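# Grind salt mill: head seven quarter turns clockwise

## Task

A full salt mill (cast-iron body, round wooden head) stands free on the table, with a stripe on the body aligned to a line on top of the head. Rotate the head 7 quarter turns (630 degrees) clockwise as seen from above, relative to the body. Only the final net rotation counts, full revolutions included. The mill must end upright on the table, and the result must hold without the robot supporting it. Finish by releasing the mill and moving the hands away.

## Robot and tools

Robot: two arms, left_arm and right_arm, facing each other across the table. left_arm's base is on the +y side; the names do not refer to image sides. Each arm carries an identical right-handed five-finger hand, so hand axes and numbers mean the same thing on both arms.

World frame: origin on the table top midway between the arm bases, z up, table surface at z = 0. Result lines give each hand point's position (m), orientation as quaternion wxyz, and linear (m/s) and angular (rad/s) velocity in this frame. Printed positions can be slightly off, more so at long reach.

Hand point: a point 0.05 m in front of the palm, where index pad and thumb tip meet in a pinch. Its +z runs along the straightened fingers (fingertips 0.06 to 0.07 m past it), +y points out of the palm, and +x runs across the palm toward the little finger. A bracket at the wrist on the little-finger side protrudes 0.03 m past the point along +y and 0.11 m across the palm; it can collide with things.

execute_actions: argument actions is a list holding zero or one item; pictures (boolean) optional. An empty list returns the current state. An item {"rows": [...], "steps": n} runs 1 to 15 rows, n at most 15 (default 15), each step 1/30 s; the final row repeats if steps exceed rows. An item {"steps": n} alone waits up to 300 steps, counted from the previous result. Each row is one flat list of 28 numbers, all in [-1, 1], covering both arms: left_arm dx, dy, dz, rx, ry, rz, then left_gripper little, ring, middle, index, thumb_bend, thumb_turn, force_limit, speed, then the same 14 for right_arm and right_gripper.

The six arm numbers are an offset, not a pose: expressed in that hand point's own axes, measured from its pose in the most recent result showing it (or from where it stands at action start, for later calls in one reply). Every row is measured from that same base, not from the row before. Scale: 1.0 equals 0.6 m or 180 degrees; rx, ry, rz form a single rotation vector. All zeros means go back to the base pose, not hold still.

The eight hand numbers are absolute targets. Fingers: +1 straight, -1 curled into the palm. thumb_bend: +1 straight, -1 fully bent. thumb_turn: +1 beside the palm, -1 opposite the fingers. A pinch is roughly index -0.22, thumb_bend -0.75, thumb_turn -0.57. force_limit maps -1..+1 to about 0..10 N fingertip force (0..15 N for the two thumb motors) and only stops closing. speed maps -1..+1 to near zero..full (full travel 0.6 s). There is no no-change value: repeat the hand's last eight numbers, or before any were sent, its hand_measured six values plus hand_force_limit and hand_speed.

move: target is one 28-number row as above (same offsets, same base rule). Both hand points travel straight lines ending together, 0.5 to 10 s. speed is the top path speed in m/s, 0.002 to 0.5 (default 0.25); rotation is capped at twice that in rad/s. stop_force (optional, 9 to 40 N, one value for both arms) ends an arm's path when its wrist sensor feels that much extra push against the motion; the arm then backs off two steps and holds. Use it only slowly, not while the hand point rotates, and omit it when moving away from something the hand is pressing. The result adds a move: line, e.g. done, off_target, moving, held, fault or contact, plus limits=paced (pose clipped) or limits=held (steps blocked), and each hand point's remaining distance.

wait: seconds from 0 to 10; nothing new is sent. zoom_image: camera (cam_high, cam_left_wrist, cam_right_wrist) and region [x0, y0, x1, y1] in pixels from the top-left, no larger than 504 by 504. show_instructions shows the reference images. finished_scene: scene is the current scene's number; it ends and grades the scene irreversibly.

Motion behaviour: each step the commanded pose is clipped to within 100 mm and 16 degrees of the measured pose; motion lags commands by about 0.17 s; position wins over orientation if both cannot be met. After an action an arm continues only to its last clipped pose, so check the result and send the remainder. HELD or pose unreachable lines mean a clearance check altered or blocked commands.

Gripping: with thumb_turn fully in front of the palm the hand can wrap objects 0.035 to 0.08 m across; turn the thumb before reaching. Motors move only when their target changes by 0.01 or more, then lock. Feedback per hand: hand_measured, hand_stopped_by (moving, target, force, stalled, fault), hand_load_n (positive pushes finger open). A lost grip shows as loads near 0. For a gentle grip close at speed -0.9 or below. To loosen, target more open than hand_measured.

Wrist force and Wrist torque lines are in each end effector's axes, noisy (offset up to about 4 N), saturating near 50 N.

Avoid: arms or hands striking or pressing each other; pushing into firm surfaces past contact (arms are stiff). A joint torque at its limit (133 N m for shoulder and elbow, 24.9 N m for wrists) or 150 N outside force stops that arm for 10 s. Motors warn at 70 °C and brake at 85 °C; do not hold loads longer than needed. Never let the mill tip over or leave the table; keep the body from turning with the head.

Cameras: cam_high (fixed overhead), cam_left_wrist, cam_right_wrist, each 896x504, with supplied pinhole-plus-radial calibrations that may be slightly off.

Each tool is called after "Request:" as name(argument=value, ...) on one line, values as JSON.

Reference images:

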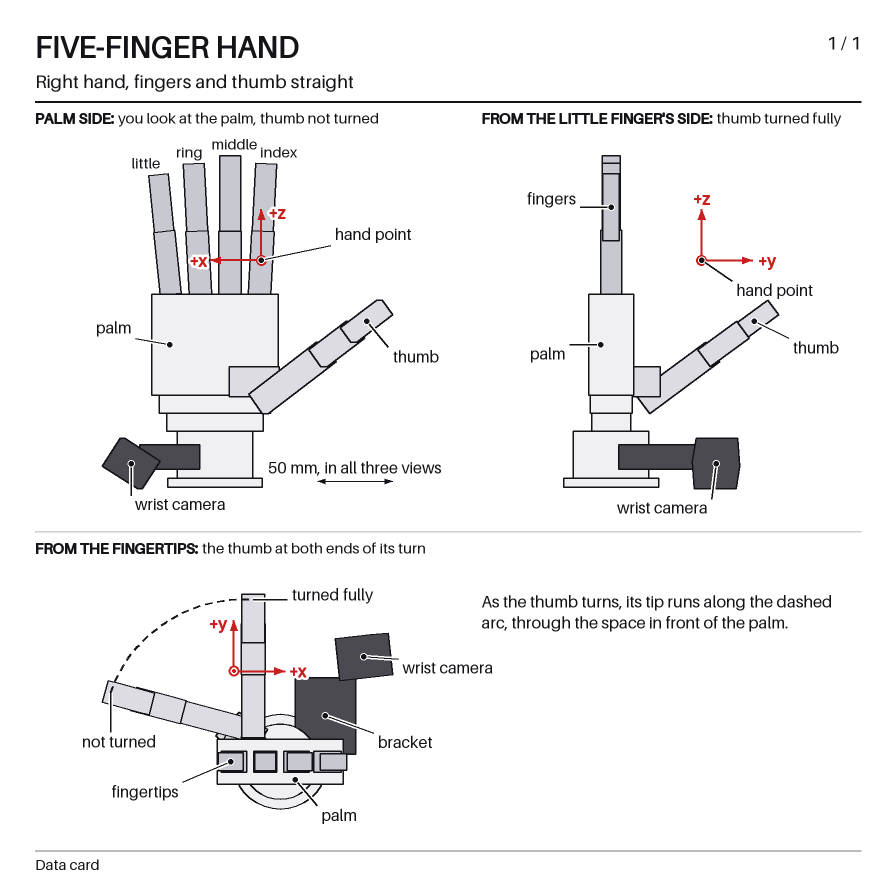

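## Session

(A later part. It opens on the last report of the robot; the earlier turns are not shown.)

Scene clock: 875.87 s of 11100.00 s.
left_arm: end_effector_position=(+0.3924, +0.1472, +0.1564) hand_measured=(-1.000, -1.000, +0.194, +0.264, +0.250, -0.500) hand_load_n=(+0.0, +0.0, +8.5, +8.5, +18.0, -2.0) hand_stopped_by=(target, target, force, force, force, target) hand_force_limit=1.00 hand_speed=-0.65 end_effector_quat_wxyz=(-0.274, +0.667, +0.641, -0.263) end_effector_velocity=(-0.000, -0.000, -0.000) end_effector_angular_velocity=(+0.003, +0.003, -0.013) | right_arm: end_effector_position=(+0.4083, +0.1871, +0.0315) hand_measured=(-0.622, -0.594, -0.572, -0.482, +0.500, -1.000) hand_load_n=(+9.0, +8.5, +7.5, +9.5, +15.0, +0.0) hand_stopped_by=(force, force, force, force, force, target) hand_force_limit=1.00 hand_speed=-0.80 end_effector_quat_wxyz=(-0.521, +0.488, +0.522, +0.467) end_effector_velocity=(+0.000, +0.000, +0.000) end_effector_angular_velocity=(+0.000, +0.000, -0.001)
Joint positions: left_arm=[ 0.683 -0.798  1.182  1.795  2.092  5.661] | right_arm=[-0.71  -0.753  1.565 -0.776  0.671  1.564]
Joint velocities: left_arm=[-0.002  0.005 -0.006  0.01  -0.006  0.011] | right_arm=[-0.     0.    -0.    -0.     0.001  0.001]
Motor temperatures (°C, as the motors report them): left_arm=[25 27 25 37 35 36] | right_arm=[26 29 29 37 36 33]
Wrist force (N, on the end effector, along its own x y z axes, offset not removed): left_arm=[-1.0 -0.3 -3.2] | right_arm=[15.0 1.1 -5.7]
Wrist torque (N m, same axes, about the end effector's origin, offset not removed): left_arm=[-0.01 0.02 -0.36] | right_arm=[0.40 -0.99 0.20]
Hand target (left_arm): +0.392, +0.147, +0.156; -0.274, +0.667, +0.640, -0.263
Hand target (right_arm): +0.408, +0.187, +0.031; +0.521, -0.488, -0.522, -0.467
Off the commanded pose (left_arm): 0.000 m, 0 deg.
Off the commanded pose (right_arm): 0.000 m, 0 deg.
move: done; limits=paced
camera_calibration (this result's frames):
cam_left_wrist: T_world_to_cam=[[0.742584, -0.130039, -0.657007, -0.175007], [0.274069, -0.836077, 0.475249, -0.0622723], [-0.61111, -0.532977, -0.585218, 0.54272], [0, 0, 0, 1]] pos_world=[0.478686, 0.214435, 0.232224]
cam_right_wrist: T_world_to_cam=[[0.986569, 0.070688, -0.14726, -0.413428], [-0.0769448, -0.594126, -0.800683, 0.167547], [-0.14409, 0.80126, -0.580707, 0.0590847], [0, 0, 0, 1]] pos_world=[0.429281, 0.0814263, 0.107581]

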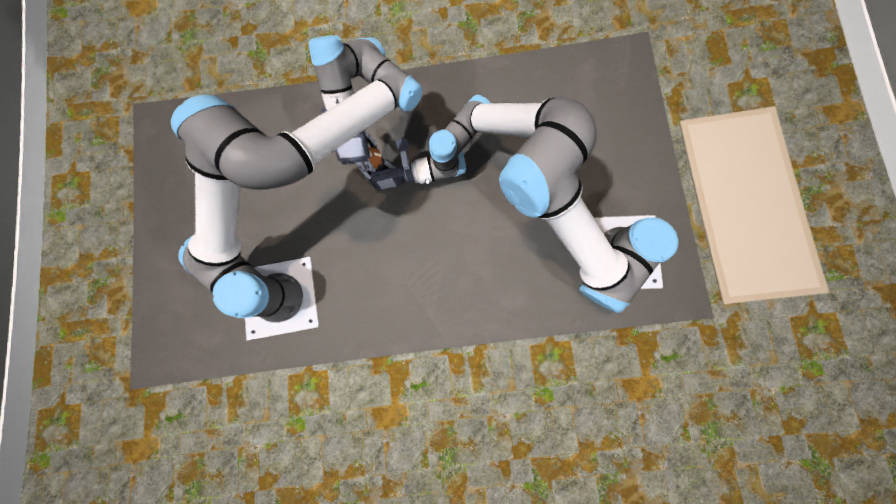

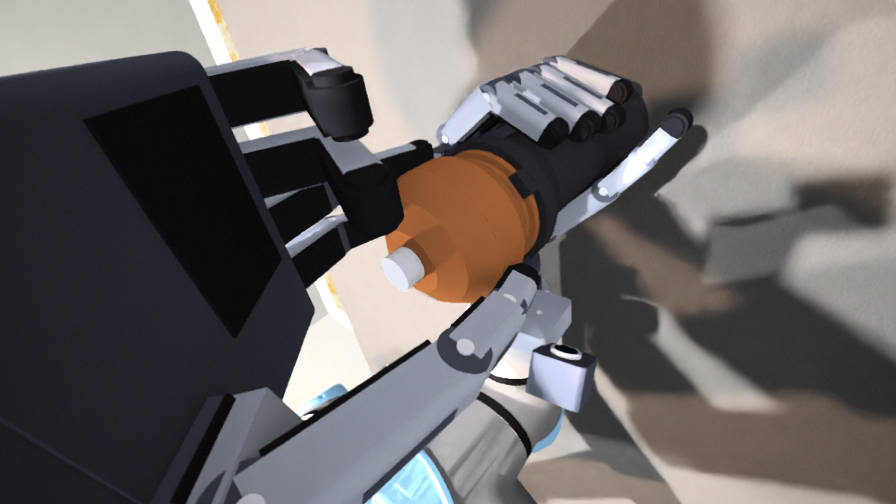

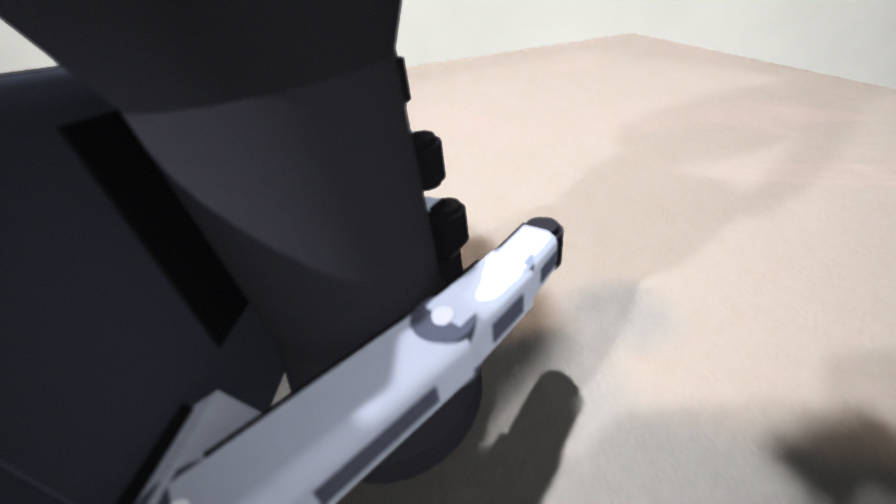

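Request:
execute_actions(actions=[{"rows": [[0,0,0,0,0,0,-1,-1,0.6,0.6,1,-0.5,1,0.6, 0,0,0,0,0,0,-0.98,-0.98,-0.98,-0.98,-0.98,-1,1,-0.8]], "steps": 8}], pictures=false)

Request:
move(target=[0,-0.0680,-0.0720,0,0,0,-1,-1,0.6,0.6,1,-0.5,1,0.6, 0,0,0,0,0,0,-0.98,-0.98,-0.98,-0.98,-0.98,-1,1,-0.8], speed=0.12)

Request:
zoom_image(camera="cam_left_wrist", region=[440, 90, 620, 250])

Scene clock: 884.57 s of 11100.00 s.
left_arm: end_effector_position=(+0.3924, +0.1472, +0.1563) hand_measured=(-1.000, -1.000, +0.596, +0.600, +0.514, -0.500) hand_load_n=(+0.0, +0.0, +0.0, +0.0, +0.0, +0.0) hand_stopped_by=(target, target, moving, moving, moving, target) hand_force_limit=1.00 hand_speed=0.60 end_effector_quat_wxyz=(-0.274, +0.667, +0.641, -0.263) end_effector_velocity=(-0.000, -0.000, +0.001) end_effector_angular_velocity=(-0.002, -0.001, +0.004) | right_arm: end_effector_position=(+0.4083, +0.1871, +0.0315) hand_measured=(-0.622, -0.594, -0.572, -0.482, +0.500, -1.000) hand_load_n=(+9.0, +8.5, +7.5, +10.0, +14.5, +0.0) hand_stopped_by=(force, force, force, force, force, target) hand_force_limit=1.00 hand_speed=-0.80 end_effector_quat_wxyz=(-0.521, +0.488, +0.522, +0.467) end_effector_velocity=(-0.000, -0.000, -0.001) end_effector_angular_velocity=(-0.001, -0.000, -0.001)
Joint positions: left_arm=[ 0.683 -0.798  1.182  1.795  2.092  5.662] | right_arm=[-0.71  -0.753  1.565 -0.776  0.671  1.564]
Joint velocities: left_arm=[-0.    -0.002  0.001 -0.003  0.003 -0.003] | right_arm=[-0.    -0.     0.001  0.     0.001 -0.002]
Motor temperatures (°C, as the motors report them): left_arm=[25 27 25 37 35 36] | right_arm=[26 29 29 37 36 33]
Wrist force (N, on the end effector, along its own x y z axes, offset not removed): left_arm=[-0.8 -0.5 -2.4] | right_arm=[15.4 -1.8 -3.0]
Wrist torque (N m, same axes, about the end effector's origin, offset not removed): left_arm=[0.34 0.13 -0.17] | right_arm=[-0.06 -1.00 0.42]
Hand target (left_arm): +0.392, +0.147, +0.156; -0.274, +0.667, +0.641, -0.263
Hand target (right_arm): +0.408, +0.187, +0.031; +0.521, -0.488, -0.522, -0.467
Off the commanded pose (left_arm): 0.000 m, 0 deg.
Off the commanded pose (right_arm): 0.000 m, 0 deg.
Steps of this call (steps 1 to 90: nothing new was sent; then 5.43 s passed at rest; steps 91 to 98: all 8 steps of this action). Readings (end_effector_position | what the end effector reports):
91: left_arm (+0.3925, +0.1472, +0.1564) | right_arm (+0.4083, +0.1871, +0.0315) | left_arm hand_measured=(-1.000, -1.000, +0.194, +0.264, +0.250, -0.500) hand_load_n=(+0.0, +0.0, +8.5, +8.5, +18.0, -2.0) hand_stopped_by=(target, target, moving, moving, moving, target) hand_force_limit=1.00 hand_speed=0.60 | right_arm hand_measured=(-0.622, -0.594, -0.572, -0.482, +0.500, -1.000) hand_load_n=(+9.0, +8.5, +7.5, +9.5, +15.0, +0.0) hand_stopped_by=(force, force, force, force, force, target) hand_force_limit=1.00 hand_speed=-0.80
92: left_arm (+0.3925, +0.1472, +0.1564) | right_arm (+0.4083, +0.1871, +0.0315) | left_arm hand_measured=(-1.000, -1.000, +0.194, +0.264, +0.250, -0.500) hand_load_n=(+0.0, +0.0, +8.5, +8.5, +18.0, -2.0) hand_stopped_by=(target, target, moving, moving, moving, target) hand_force_limit=1.00 hand_speed=0.60 | right_arm hand_measured=(-0.622, -0.594, -0.572, -0.482, +0.500, -1.000) hand_load_n=(+9.0, +8.5, +7.5, +9.5, +15.0, +0.0) hand_stopped_by=(force, force, force, force, force, target) hand_force_limit=1.00 hand_speed=-0.80
94: left_arm (+0.3925, +0.1472, +0.1563) | right_arm (+0.4083, +0.1871, +0.0315) | left_arm hand_measured=(-1.000, -1.000, +0.272, +0.342, +0.294, -0.500) hand_load_n=(+0.0, +0.0, +0.5, +0.5, +6.5, -2.0) hand_stopped_by=(target, target, moving, moving, moving, target) hand_force_limit=1.00 hand_speed=0.60 | right_arm hand_measured=(-0.622, -0.594, -0.572, -0.482, +0.500, -1.000) hand_load_n=(+8.5, +8.5, +7.5, +9.5, +15.0, -1.0) hand_stopped_by=(force, force, force, force, force, target) hand_force_limit=1.00 hand_speed=-0.80
98: the state above

Scene clock: 886.07 s of 11100.00 s.
left_arm: end_effector_position=(+0.3937, +0.1471, +0.2155) hand_measured=(-1.000, -1.000, +0.600, +0.600, +1.000, -0.500) hand_load_n=(+0.0, +0.0, +0.0, +0.0, +0.0, +0.0) hand_stopped_by=(target, target, target, target, target, target) hand_force_limit=1.00 hand_speed=0.60 end_effector_quat_wxyz=(-0.274, +0.667, +0.641, -0.263) end_effector_velocity=(+0.000, -0.000, +0.003) end_effector_angular_velocity=(-0.000, -0.000, -0.001) | right_arm: end_effector_position=(+0.4083, +0.1871, +0.0315) hand_measured=(-0.622, -0.594, -0.572, -0.482, +0.500, -1.000) hand_load_n=(+9.0, +8.5, +7.5, +10.0, +14.5, +0.0) hand_stopped_by=(force, force, force, force, force, target) hand_force_limit=1.00 hand_speed=-0.80 end_effector_quat_wxyz=(-0.521, +0.488, +0.522, +0.467) end_effector_velocity=(+0.000, +0.000, +0.000) end_effector_angular_velocity=(+0.001, -0.004, +0.000)
Joint positions: left_arm=[ 0.685 -0.844  1.105  1.919  2.091  5.663] | right_arm=[-0.71  -0.753  1.565 -0.776  0.671  1.564]
Joint velocities: left_arm=[ 0.    -0.001 -0.005  0.006 -0.001  0.001] | right_arm=[-0.     0.    -0.    -0.     0.    -0.003]
Motor temperatures (°C, as the motors report them): left_arm=[25 27 25 37 35 36] | right_arm=[26 29 29 37 36 33]
Wrist force (N, on the end effector, along its own x y z axes, offset not removed): left_arm=[0.7 2.6 -0.8] | right_arm=[14.4 -3.0 -2.4]
Wrist torque (N m, same axes, about the end effector's origin, offset not removed): left_arm=[0.60 0.02 0.05] | right_arm=[-0.17 -0.89 0.39]
Hand target (left_arm): +0.394, +0.147, +0.216; -0.274, +0.667, +0.641, -0.263
Hand target (right_arm): +0.408, +0.187, +0.031; +0.521, -0.488, -0.522, -0.467
Off the commanded pose (left_arm): 0.000 m, 0 deg.
Off the commanded pose (right_arm): 0.000 m, 0 deg.
move: done
camera_calibration (this result's frames):
cam_left_wrist: T_world_to_cam=[[0.742585, -0.130127, -0.656989, -0.13714], [0.273971, -0.836098, 0.475268, -0.0907666], [-0.611153, -0.532923, -0.585223, 0.578071], [0, 0, 0, 1]] pos_world=[0.479995, 0.214332, 0.291339]
cam_right_wrist: T_world_to_cam=[[0.986564, 0.0707187, -0.147276, -0.413424], [-0.0769372, -0.594139, -0.800675, 0.167533], [-0.144125, 0.801248, -0.580715, 0.0590918], [0, 0, 0, 1]] pos_world=[0.429275, 0.0814275, 0.107568]

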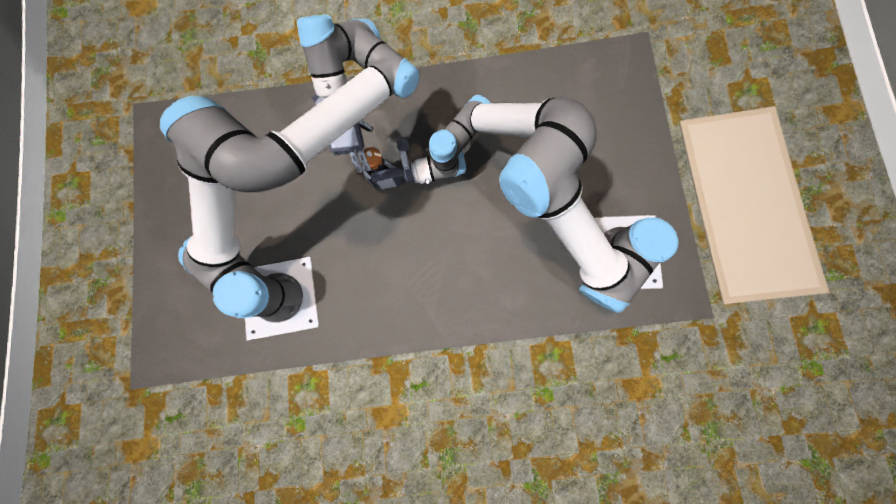

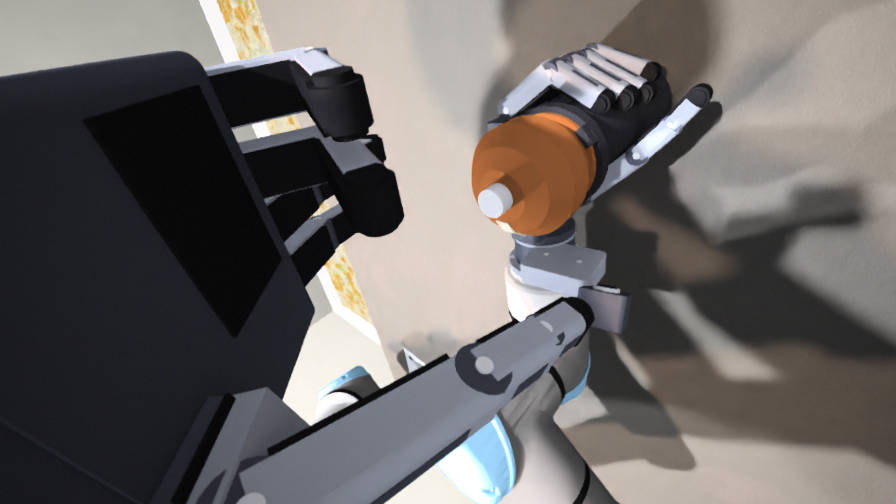

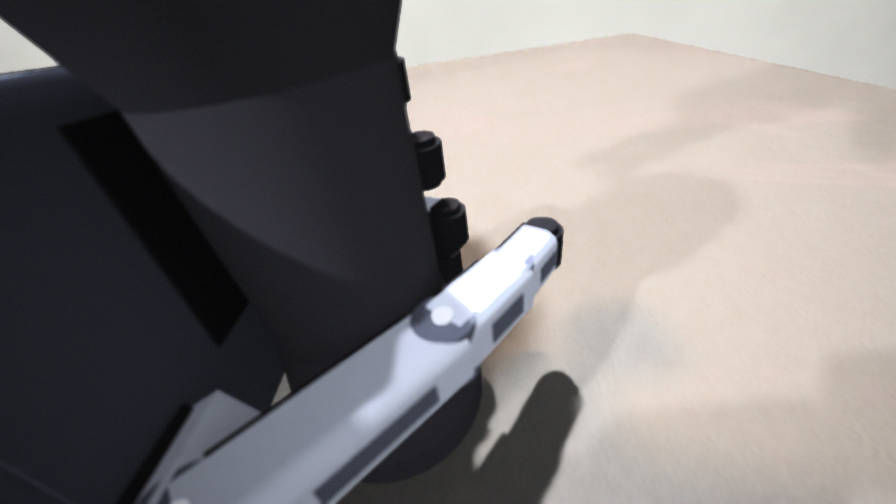

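Region (440, 90, 620, 250) of cam_left_wrist's 896x504 image, scaled by 2.800, with more detail than that image has.

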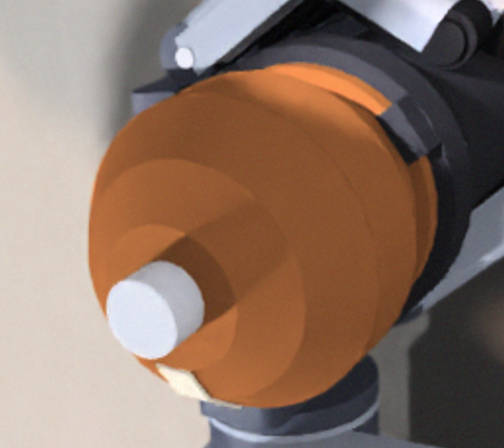

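Request:
zoom_image(camera="cam_left_wrist", region=[465, 170, 555, 250])

Request:
zoom_image(camera="cam_high", region=[340, 130, 410, 190])

Region (465, 170, 555, 250) of cam_left_wrist's 896x504 image, scaled by 5.600, with more detail than that image has.

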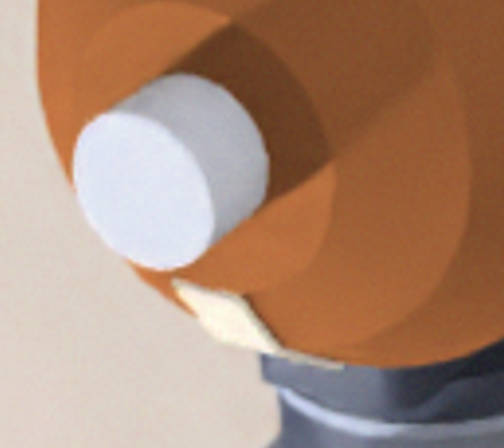

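Region (340, 130, 410, 190) of cam_high's 896x504 image, scaled by 7.200, with more detail than that image has; it fills the top 432 rows of this view, and the rest is white.

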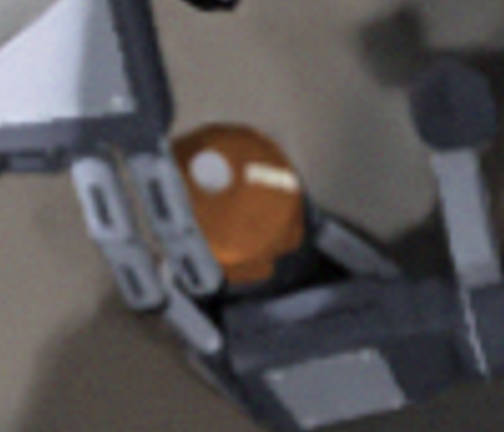

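Request:
move(target=[0,0.0686,0.0726,0,0,0,-1,-1,0.48,0.48,0.55,-0.5,1,0.6, 0,0,0,0,0,0,-0.98,-0.98,-0.98,-0.98,-0.98,-1,1,-0.8], speed=0.1)

Request:
move(target=[0,0,0,0,0,0,-1,-1,-1,-1,-1,-0.5,0.7,-0.65, 0,0,0,0,0,0,-0.98,-0.98,-0.98,-0.98,-0.98,-1,1,-0.8])

Request:
move(target=[0,-0.0006,0.0006,0,0.0215,0.0217,-1,-1,-1,-1,-1,-0.5,0.7,-0.65, 0,0,0,0,0,0,-0.98,-0.98,-0.98,-0.98,-0.98,-1,1,-0.8], speed=0.2)

Request:
execute_actions(actions=[{"rows": [[0,0,0,0,0,0,-1,-1,0.6,0.6,1,-0.5,1,0.6, 0,0,0,0,0,0,-0.98,-0.98,-0.98,-0.98,-0.98,-1,1,-0.8]], "steps": 7}], pictures=false)

Request:
move(target=[0,-0.0680,-0.0732,0,-0.0305,-0.0307,-1,-1,0.6,0.6,1,-0.5,1,0.6, 0,0,0,0,0,0,-0.98,-0.98,-0.98,-0.98,-0.98,-1,1,-0.8], speed=0.12)

Request:
zoom_image(camera="cam_left_wrist", region=[440, 90, 620, 250])

Scene clock: 970.13 s of 11100.00 s.
left_arm: end_effector_position=(+0.3924, +0.1472, +0.1559) hand_measured=(-1.000, -1.000, +0.480, +0.480, +0.550, -0.500) hand_load_n=(+0.0, +0.0, +0.0, +0.0, +0.0, +0.0) hand_stopped_by=(target, target, target, target, target, target) hand_force_limit=1.00 hand_speed=0.60 end_effector_quat_wxyz=(-0.274, +0.667, +0.641, -0.263) end_effector_velocity=(-0.000, -0.000, -0.002) end_effector_angular_velocity=(+0.000, +0.001, -0.001) | right_arm: end_effector_position=(+0.4083, +0.1871, +0.0315) hand_measured=(-0.622, -0.594, -0.572, -0.482, +0.500, -1.000) hand_load_n=(+9.0, +8.5, +7.5, +10.0, +14.5, +0.0) hand_stopped_by=(force, force, force, force, force, target) hand_force_limit=1.00 hand_speed=-0.80 end_effector_quat_wxyz=(-0.521, +0.488, +0.522, +0.467) end_effector_velocity=(-0.000, -0.000, -0.000) end_effector_angular_velocity=(-0.000, +0.002, -0.000)
Joint positions: left_arm=[ 0.683 -0.798  1.183  1.794  2.092  5.661] | right_arm=[-0.71  -0.753  1.565 -0.776  0.671  1.564]
Joint velocities: left_arm=[-0.     0.002  0.002 -0.003  0.     0.001] | right_arm=[0.    0.    0.    0.    0.    0.001]
Motor temperatures (°C, as the motors report them): left_arm=[25 27 25 37 35 36] | right_arm=[26 29 29 37 36 33]
Wrist force (N, on the end effector, along its own x y z axes, offset not removed): left_arm=[-3.0 1.9 -3.2] | right_arm=[15.2 -2.7 -2.5]
Wrist torque (N m, same axes, about the end effector's origin, offset not removed): left_arm=[0.80 0.60 -0.36] | right_arm=[-0.10 -0.98 0.48]
Hand target (left_arm): +0.392, +0.147, +0.156; -0.274, +0.667, +0.641, -0.263
Hand target (right_arm): +0.408, +0.187, +0.031; +0.521, -0.488, -0.522, -0.467
Off the commanded pose (left_arm): 0.000 m, 0 deg.
Off the commanded pose (right_arm): 0.000 m, 0 deg.
After step 90, 79.93 s passed at rest.
move: done
camera_calibration (this result's frames):
cam_left_wrist: T_world_to_cam=[[0.742572, -0.130132, -0.657002, -0.17531], [0.273966, -0.836107, 0.475256, -0.0619717], [-0.61117, -0.532908, -0.585218, 0.542361], [0, 0, 0, 1]] pos_world=[0.478633, 0.2144, 0.231672]
cam_right_wrist: T_world_to_cam=[[0.986564, 0.0707185, -0.147276, -0.413424], [-0.0769373, -0.594139, -0.800675, 0.167533], [-0.144125, 0.801248, -0.580715, 0.0590918], [0, 0, 0, 1]] pos_world=[0.429275, 0.0814274, 0.107568]

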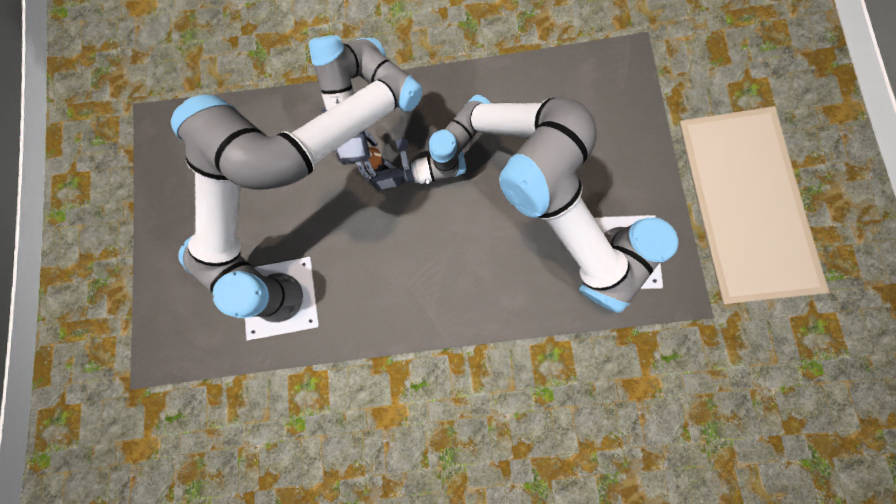

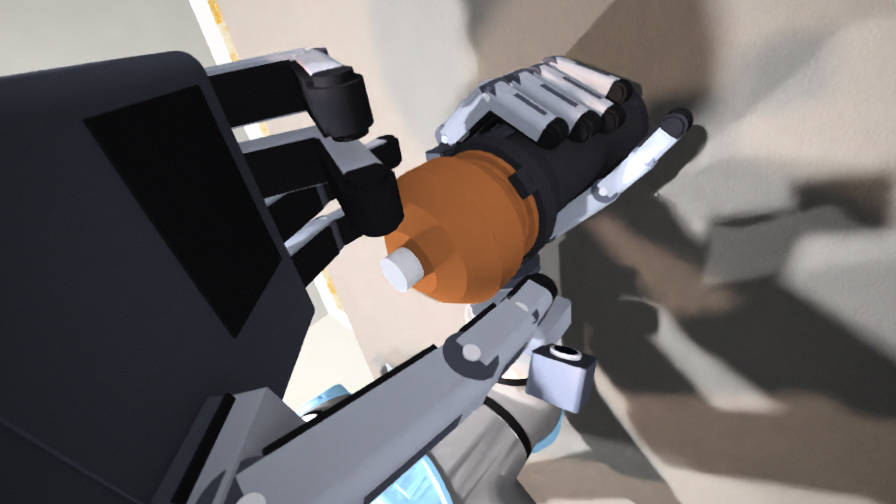

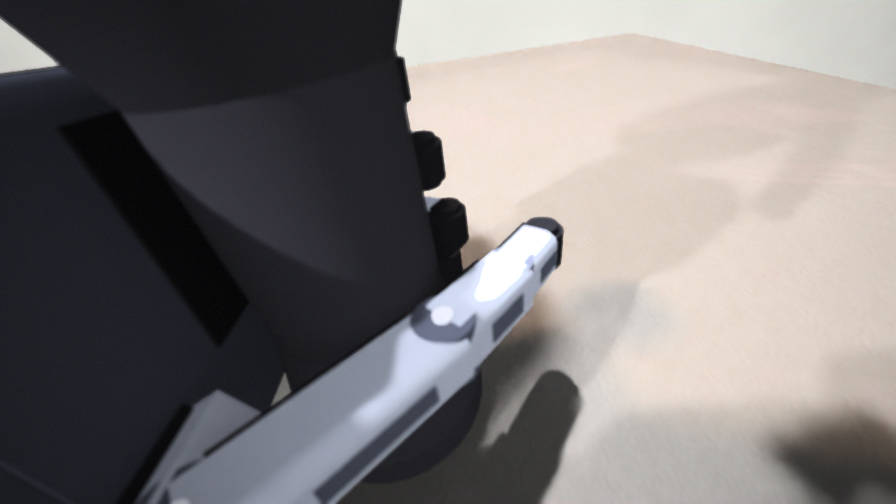

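Scene clock: 971.17 s of 11100.00 s.
left_arm: end_effector_position=(+0.3923, +0.1471, +0.1558) hand_measured=(-1.000, -1.000, +0.176, +0.252, +0.304, -0.500) hand_load_n=(+0.0, +0.0, +12.0, +8.0, +12.5, +1.5) hand_stopped_by=(target, target, force, force, force, target) hand_force_limit=0.70 hand_speed=-0.65 end_effector_quat_wxyz=(-0.274, +0.667, +0.641, -0.263) end_effector_velocity=(-0.000, +0.000, -0.000) end_effector_angular_velocity=(+0.002, +0.001, +0.001) | right_arm: end_effector_position=(+0.4083, +0.1871, +0.0315) hand_measured=(-0.622, -0.594, -0.572, -0.482, +0.500, -1.000) hand_load_n=(+9.0, +9.0, +7.5, +10.0, +14.5, +0.5) hand_stopped_by=(force, force, force, force, force, target) hand_force_limit=1.00 hand_speed=-0.80 end_effector_quat_wxyz=(-0.521, +0.488, +0.522, +0.467) end_effector_velocity=(+0.000, +0.000, +0.000) end_effector_angular_velocity=(-0.000, +0.002, -0.000)
Joint positions: left_arm=[ 0.683 -0.798  1.183  1.794  2.092  5.661] | right_arm=[-0.71  -0.753  1.565 -0.776  0.671  1.564]
Joint velocities: left_arm=[-0.     0.     0.001  0.001  0.    -0.001] | right_arm=[-0.    -0.    -0.001  0.001 -0.     0.002]
Motor temperatures (°C, as the motors report them): left_arm=[25 27 25 37 35 36] | right_arm=[26 29 29 37 36 33]
Wrist force (N, on the end effector, along its own x y z axes, offset not removed): left_arm=[0.4 -6.8 5.7] | right_arm=[17.8 6.3 -1.8]
Wrist torque (N m, same axes, about the end effector's origin, offset not removed): left_arm=[0.43 0.16 -0.31] | right_arm=[0.26 -1.05 1.63]
Hand target (left_arm): +0.392, +0.147, +0.156; -0.274, +0.667, +0.641, -0.263
Hand target (right_arm): +0.408, +0.187, +0.031; +0.521, -0.488, -0.522, -0.467
Off the commanded pose (left_arm): 0.000 m, 0 deg.
Off the commanded pose (right_arm): 0.000 m, 0 deg.
move: done
camera_calibration (this result's frames):
cam_left_wrist: T_world_to_cam=[[0.742477, -0.130114, -0.657113, -0.175255], [0.274052, -0.836105, 0.475209, -0.0620101], [-0.611247, -0.532915, -0.585131, 0.54231], [0, 0, 0, 1]] pos_world=[0.478602, 0.214355, 0.231628]
cam_right_wrist: T_world_to_cam=[[0.986566, 0.0706922, -0.147275, -0.413426], [-0.0769526, -0.594137, -0.800674, 0.167539], [-0.144103, 0.801251, -0.580715, 0.059084], [0, 0, 0, 1]] pos_world=[0.429279, 0.0814259, 0.107568]

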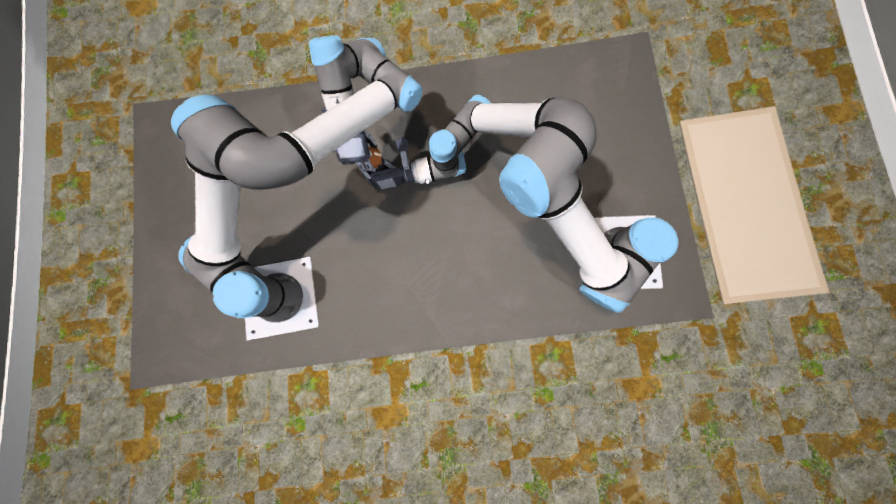

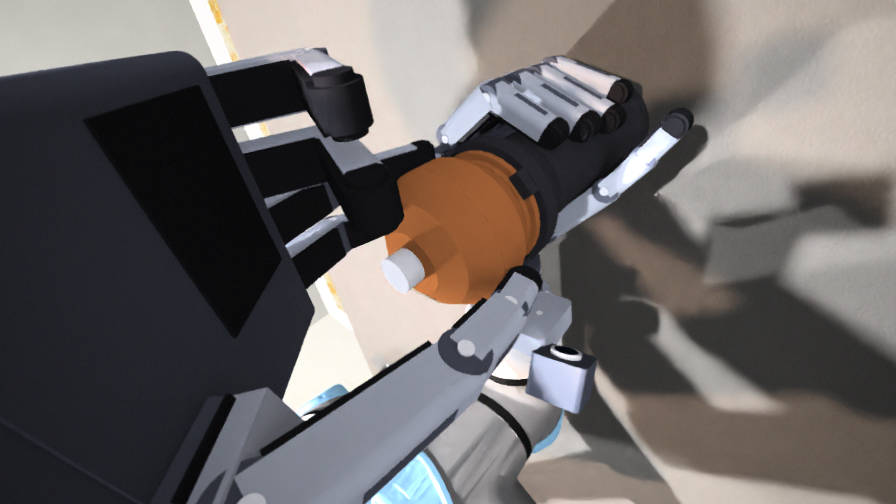

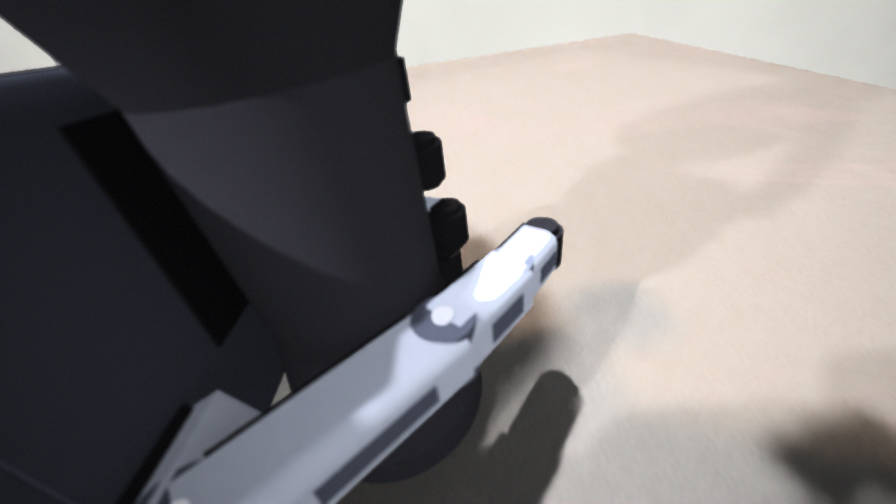

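Scene clock: 972.00 s of 11100.00 s.
left_arm: end_effector_position=(+0.3918, +0.1472, +0.1558) hand_measured=(-1.000, -1.000, +0.176, +0.252, +0.306, -0.500) hand_load_n=(+0.0, +0.0, +12.5, +6.5, +13.5, -1.5) hand_stopped_by=(target, target, force, force, force, target) hand_force_limit=0.70 hand_speed=-0.65 end_effector_quat_wxyz=(-0.286, +0.697, +0.609, -0.250) end_effector_velocity=(-0.000, -0.000, -0.000) end_effector_angular_velocity=(+0.001, +0.001, -0.014) | right_arm: end_effector_position=(+0.4083, +0.1871, +0.0315) hand_measured=(-0.622, -0.594, -0.572, -0.482, +0.500, -1.000) hand_load_n=(+9.0, +9.0, +7.5, +10.0, +14.5, +0.0) hand_stopped_by=(force, force, force, force, force, target) hand_force_limit=1.00 hand_speed=-0.80 end_effector_quat_wxyz=(-0.521, +0.488, +0.522, +0.467) end_effector_velocity=(+0.000, +0.000, +0.001) end_effector_angular_velocity=(+0.001, -0.002, -0.000)
Joint positions: left_arm=[ 0.67  -0.779  1.158  1.837  2.045  5.736] | right_arm=[-0.71  -0.753  1.565 -0.776  0.671  1.564]
Joint velocities: left_arm=[-0.003  0.003 -0.003  0.007 -0.007  0.01 ] | right_arm=[ 0.    -0.    -0.001 -0.     0.    -0.001]
Motor temperatures (°C, as the motors report them): left_arm=[25 27 25 37 35 36] | right_arm=[26 29 29 37 36 33]
Wrist force (N, on the end effector, along its own x y z axes, offset not removed): left_arm=[-0.3 -5.1 2.2] | right_arm=[14.8 3.7 1.8]
Wrist torque (N m, same axes, about the end effector's origin, offset not removed): left_arm=[0.49 -0.43 -0.31] | right_arm=[-0.24 -0.92 0.93]
Hand target (left_arm): +0.392, +0.147, +0.156; -0.286, +0.697, +0.608, -0.249
Hand target (right_arm): +0.408, +0.187, +0.031; +0.521, -0.488, -0.522, -0.467
Off the commanded pose (left_arm): 0.000 m, 0 deg.
Off the commanded pose (right_arm): 0.000 m, 0 deg.
move: done
camera_calibration (this result's frames):
cam_left_wrist: T_world_to_cam=[[0.726874, -0.199506, -0.657154, -0.158535], [0.193978, -0.858272, 0.475122, -0.0271999], [-0.658807, -0.472827, -0.585156, 0.551821], [0, 0, 0, 1]] pos_world=[0.484054, 0.205942, 0.231642]
cam_right_wrist: T_world_to_cam=[[0.986565, 0.0707053, -0.147276, -0.413425], [-0.0769449, -0.594138, -0.800675, 0.167536], [-0.144114, 0.80125, -0.580715, 0.0590879], [0, 0, 0, 1]] pos_world=[0.429277, 0.0814267, 0.107568]

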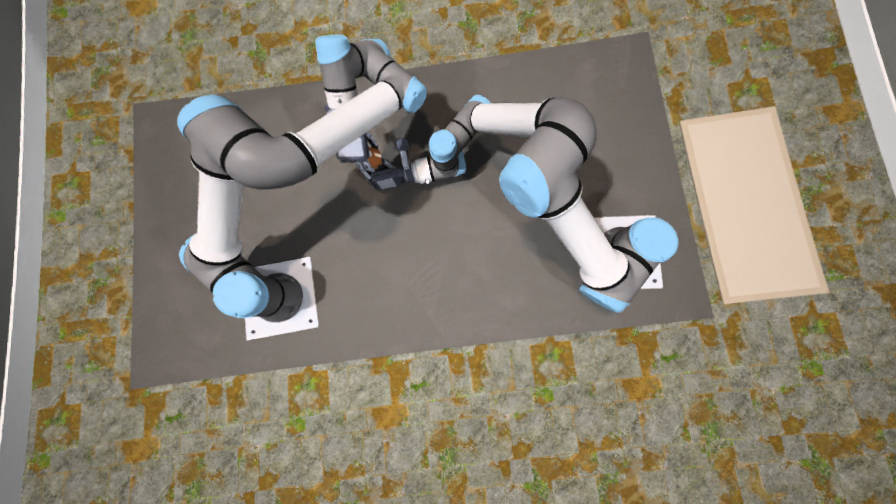

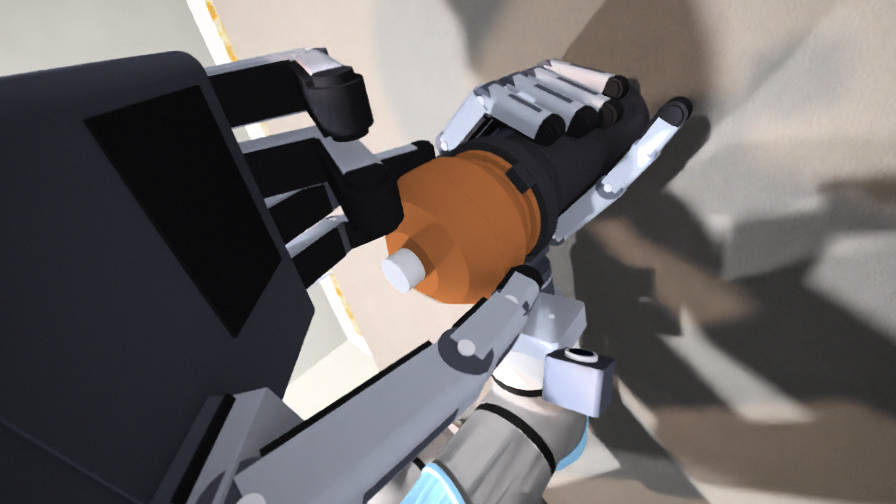

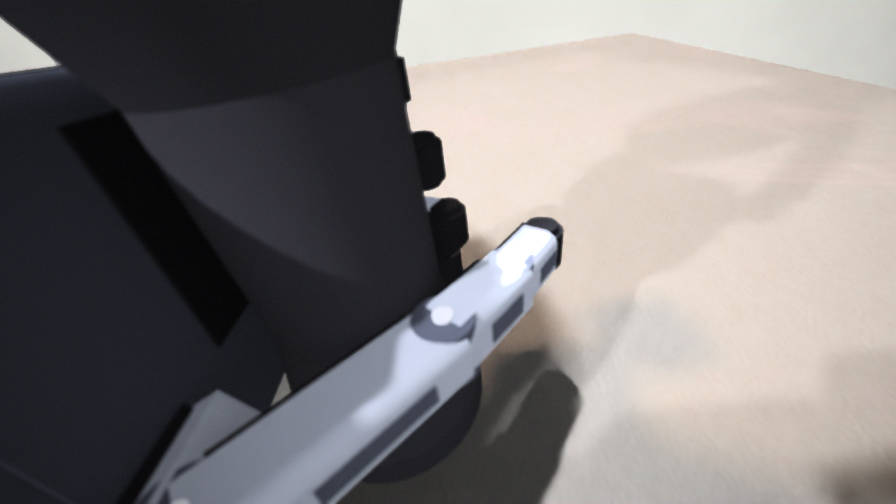

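Scene clock: 972.23 s of 11100.00 s.
left_arm: end_effector_position=(+0.3918, +0.1472, +0.1558) hand_measured=(-1.000, -1.000, +0.520, +0.592, +0.516, -0.500) hand_load_n=(+0.0, +0.0, +0.5, +0.5, +0.0, +0.0) hand_stopped_by=(target, target, moving, moving, moving, target) hand_force_limit=1.00 hand_speed=0.60 end_effector_quat_wxyz=(-0.286, +0.697, +0.608, -0.250) end_effector_velocity=(+0.000, -0.000, -0.000) end_effector_angular_velocity=(-0.002, -0.001, +0.000) | right_arm: end_effector_position=(+0.4083, +0.1871, +0.0315) hand_measured=(-0.622, -0.594, -0.572, -0.482, +0.500, -1.000) hand_load_n=(+9.0, +9.0, +7.5, +10.0, +14.5, -0.5) hand_stopped_by=(force, force, force, force, force, target) hand_force_limit=1.00 hand_speed=-0.80 end_effector_quat_wxyz=(-0.521, +0.488, +0.522, +0.467) end_effector_velocity=(+0.000, -0.000, +0.000) end_effector_angular_velocity=(+0.000, -0.000, -0.000)
Joint positions: left_arm=[ 0.67  -0.779  1.158  1.837  2.044  5.737] | right_arm=[-0.71  -0.753  1.565 -0.776  0.671  1.564]
Joint velocities: left_arm=[ 0.     0.    -0.    -0.002  0.     0.   ] | right_arm=[-0. -0. -0.  0.  0. -0.]
Motor temperatures (°C, as the motors report them): left_arm=[25 27 25 37 35 36] | right_arm=[26 29 29 37 36 33]
Wrist force (N, on the end effector, along its own x y z axes, offset not removed): left_arm=[0.5 -1.1 -1.7] | right_arm=[15.9 -0.7 -1.1]
Wrist torque (N m, same axes, about the end effector's origin, offset not removed): left_arm=[0.11 -0.05 -0.16] | right_arm=[0.04 -1.14 0.41]
Hand target (left_arm): +0.392, +0.147, +0.156; -0.286, +0.697, +0.609, -0.250
Hand target (right_arm): +0.408, +0.187, +0.031; +0.521, -0.488, -0.522, -0.467
Off the commanded pose (left_arm): 0.000 m, 0 deg.
Off the commanded pose (right_arm): 0.000 m, 0 deg.
Steps of this call (steps 1 to 7: all 7 steps of this action). Readings (end_effector_position | what the end effector reports):
1: left_arm (+0.3918, +0.1472, +0.1558) | right_arm (+0.4083, +0.1871, +0.0315) | left_arm hand_measured=(-1.000, -1.000, +0.176, +0.252, +0.306, -0.500) hand_load_n=(+0.0, +0.0, +12.5, +6.5, +13.5, -1.5) hand_stopped_by=(target, target, moving, moving, moving, target) hand_force_limit=1.00 hand_speed=0.60 | right_arm hand_measured=(-0.622, -0.594, -0.572, -0.482, +0.500, -1.000) hand_load_n=(+9.0, +9.0, +7.5, +10.0, +14.5, +0.0) hand_stopped_by=(force, force, force, force, force, target) hand_force_limit=1.00 hand_speed=-0.80
2: left_arm (+0.3918, +0.1472, +0.1558) | right_arm (+0.4083, +0.1871, +0.0315) | left_arm hand_measured=(-1.000, -1.000, +0.176, +0.252, +0.306, -0.500) hand_load_n=(+0.0, +0.0, +12.5, +6.5, +13.5, -1.5) hand_stopped_by=(target, target, moving, moving, moving, target) hand_force_limit=1.00 hand_speed=0.60 | right_arm hand_measured=(-0.622, -0.594, -0.572, -0.482, +0.500, -1.000) hand_load_n=(+9.0, +9.0, +7.5, +10.0, +14.5, +0.0) hand_stopped_by=(force, force, force, force, force, target) hand_force_limit=1.00 hand_speed=-0.80
4: left_arm (+0.3918, +0.1472, +0.1558) | right_arm (+0.4083, +0.1871, +0.0315) | left_arm hand_measured=(-1.000, -1.000, +0.254, +0.330, +0.350, -0.500) hand_load_n=(+0.0, +0.0, +0.5, +0.5, +2.5, -1.0) hand_stopped_by=(target, target, moving, moving, moving, target) hand_force_limit=1.00 hand_speed=0.60 | right_arm hand_measured=(-0.622, -0.594, -0.572, -0.482, +0.500, -1.000) hand_load_n=(+9.0, +9.0, +7.5, +10.0, +15.0, -0.5) hand_stopped_by=(force, force, force, force, force, target) hand_force_limit=1.00 hand_speed=-0.80
7: the state above

Scene clock: 973.80 s of 11100.00 s.
left_arm: end_effector_position=(+0.3937, +0.1469, +0.2154) hand_measured=(-1.000, -1.000, +0.600, +0.600, +1.000, -0.500) hand_load_n=(+0.0, +0.0, +0.0, +0.0, +0.0, +0.0) hand_stopped_by=(target, target, target, target, target, target) hand_force_limit=1.00 hand_speed=0.60 end_effector_quat_wxyz=(-0.269, +0.654, +0.654, -0.269) end_effector_velocity=(+0.000, -0.000, +0.002) end_effector_angular_velocity=(+0.000, -0.000, +0.005) | right_arm: end_effector_position=(+0.4083, +0.1871, +0.0315) hand_measured=(-0.622, -0.594, -0.572, -0.482, +0.500, -1.000) hand_load_n=(+9.0, +9.0, +7.5, +10.0, +14.5, -0.5) hand_stopped_by=(force, force, force, force, force, target) hand_force_limit=1.00 hand_speed=-0.80 end_effector_quat_wxyz=(-0.521, +0.488, +0.522, +0.467) end_effector_velocity=(-0.000, -0.000, -0.000) end_effector_angular_velocity=(+0.000, -0.000, +0.000)
Joint positions: left_arm=[ 0.689 -0.852  1.116  1.898  2.112  5.629] | right_arm=[-0.71  -0.753  1.565 -0.776  0.671  1.564]
Joint velocities: left_arm=[ 0.    -0.003 -0.002  0.003  0.002 -0.005] | right_arm=[-0.     0.     0.    -0.001 -0.    -0.   ]
Motor temperatures (°C, as the motors report them): left_arm=[25 27 25 37 35 36] | right_arm=[26 29 29 37 36 33]
Wrist force (N, on the end effector, along its own x y z axes, offset not removed): left_arm=[-1.0 1.5 -1.9] | right_arm=[14.4 -0.9 -1.9]
Wrist torque (N m, same axes, about the end effector's origin, offset not removed): left_arm=[0.63 0.28 -0.30] | right_arm=[-0.01 -0.76 0.44]
Hand target (left_arm): +0.394, +0.147, +0.216; -0.268, +0.654, +0.655, -0.269
Hand target (right_arm): +0.408, +0.187, +0.031; +0.521, -0.488, -0.522, -0.467
Off the commanded pose (left_arm): 0.000 m, 0 deg.
Off the commanded pose (right_arm): 0.000 m, 0 deg.
move: done
camera_calibration (this result's frames):
cam_left_wrist: T_world_to_cam=[[0.747166, -0.0998055, -0.657101, -0.143397], [0.307985, -0.824115, 0.475373, -0.106071], [-0.588971, -0.55756, -0.585013, 0.572688], [0, 0, 0, 1]] pos_world=[0.477107, 0.217581, 0.291227]
cam_right_wrist: T_world_to_cam=[[0.986564, 0.0707249, -0.147276, -0.413423], [-0.0769334, -0.594139, -0.800675, 0.167532], [-0.14413, 0.801247, -0.580715, 0.0590936], [0, 0, 0, 1]] pos_world=[0.429274, 0.0814278, 0.107568]

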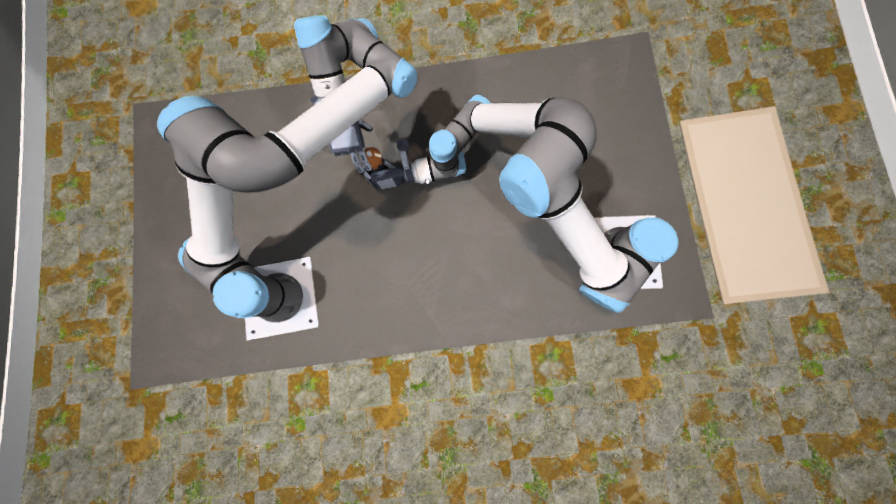

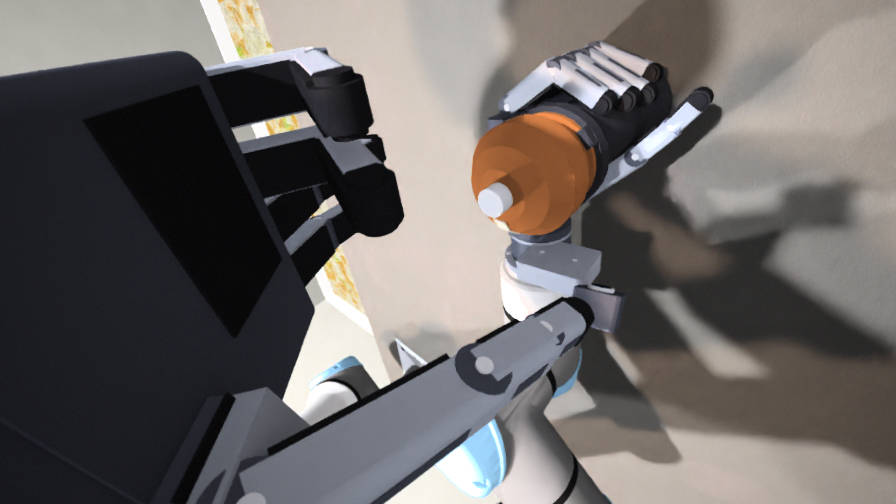

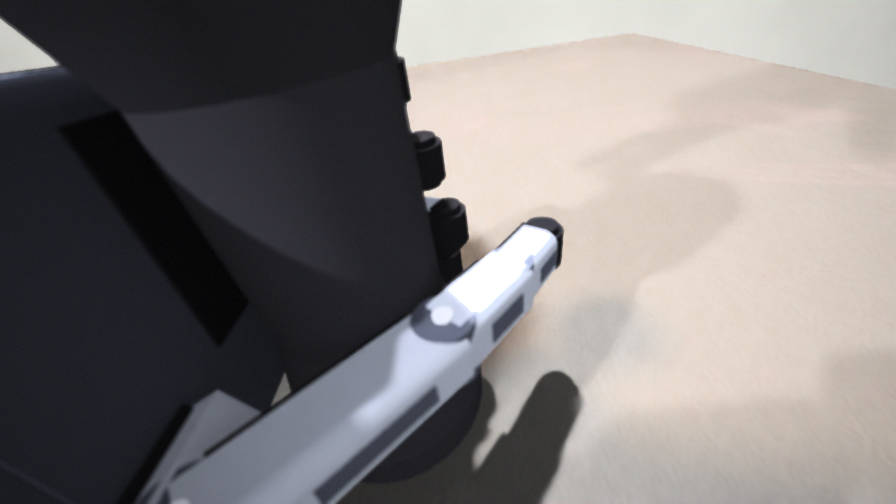

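Region (440, 90, 620, 250) of cam_left_wrist's 896x504 image, scaled by 2.800, with more detail than that image has.

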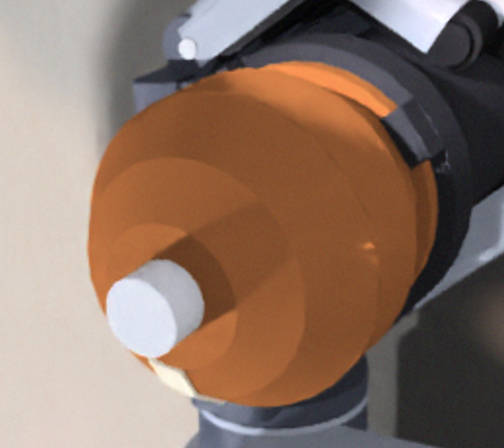

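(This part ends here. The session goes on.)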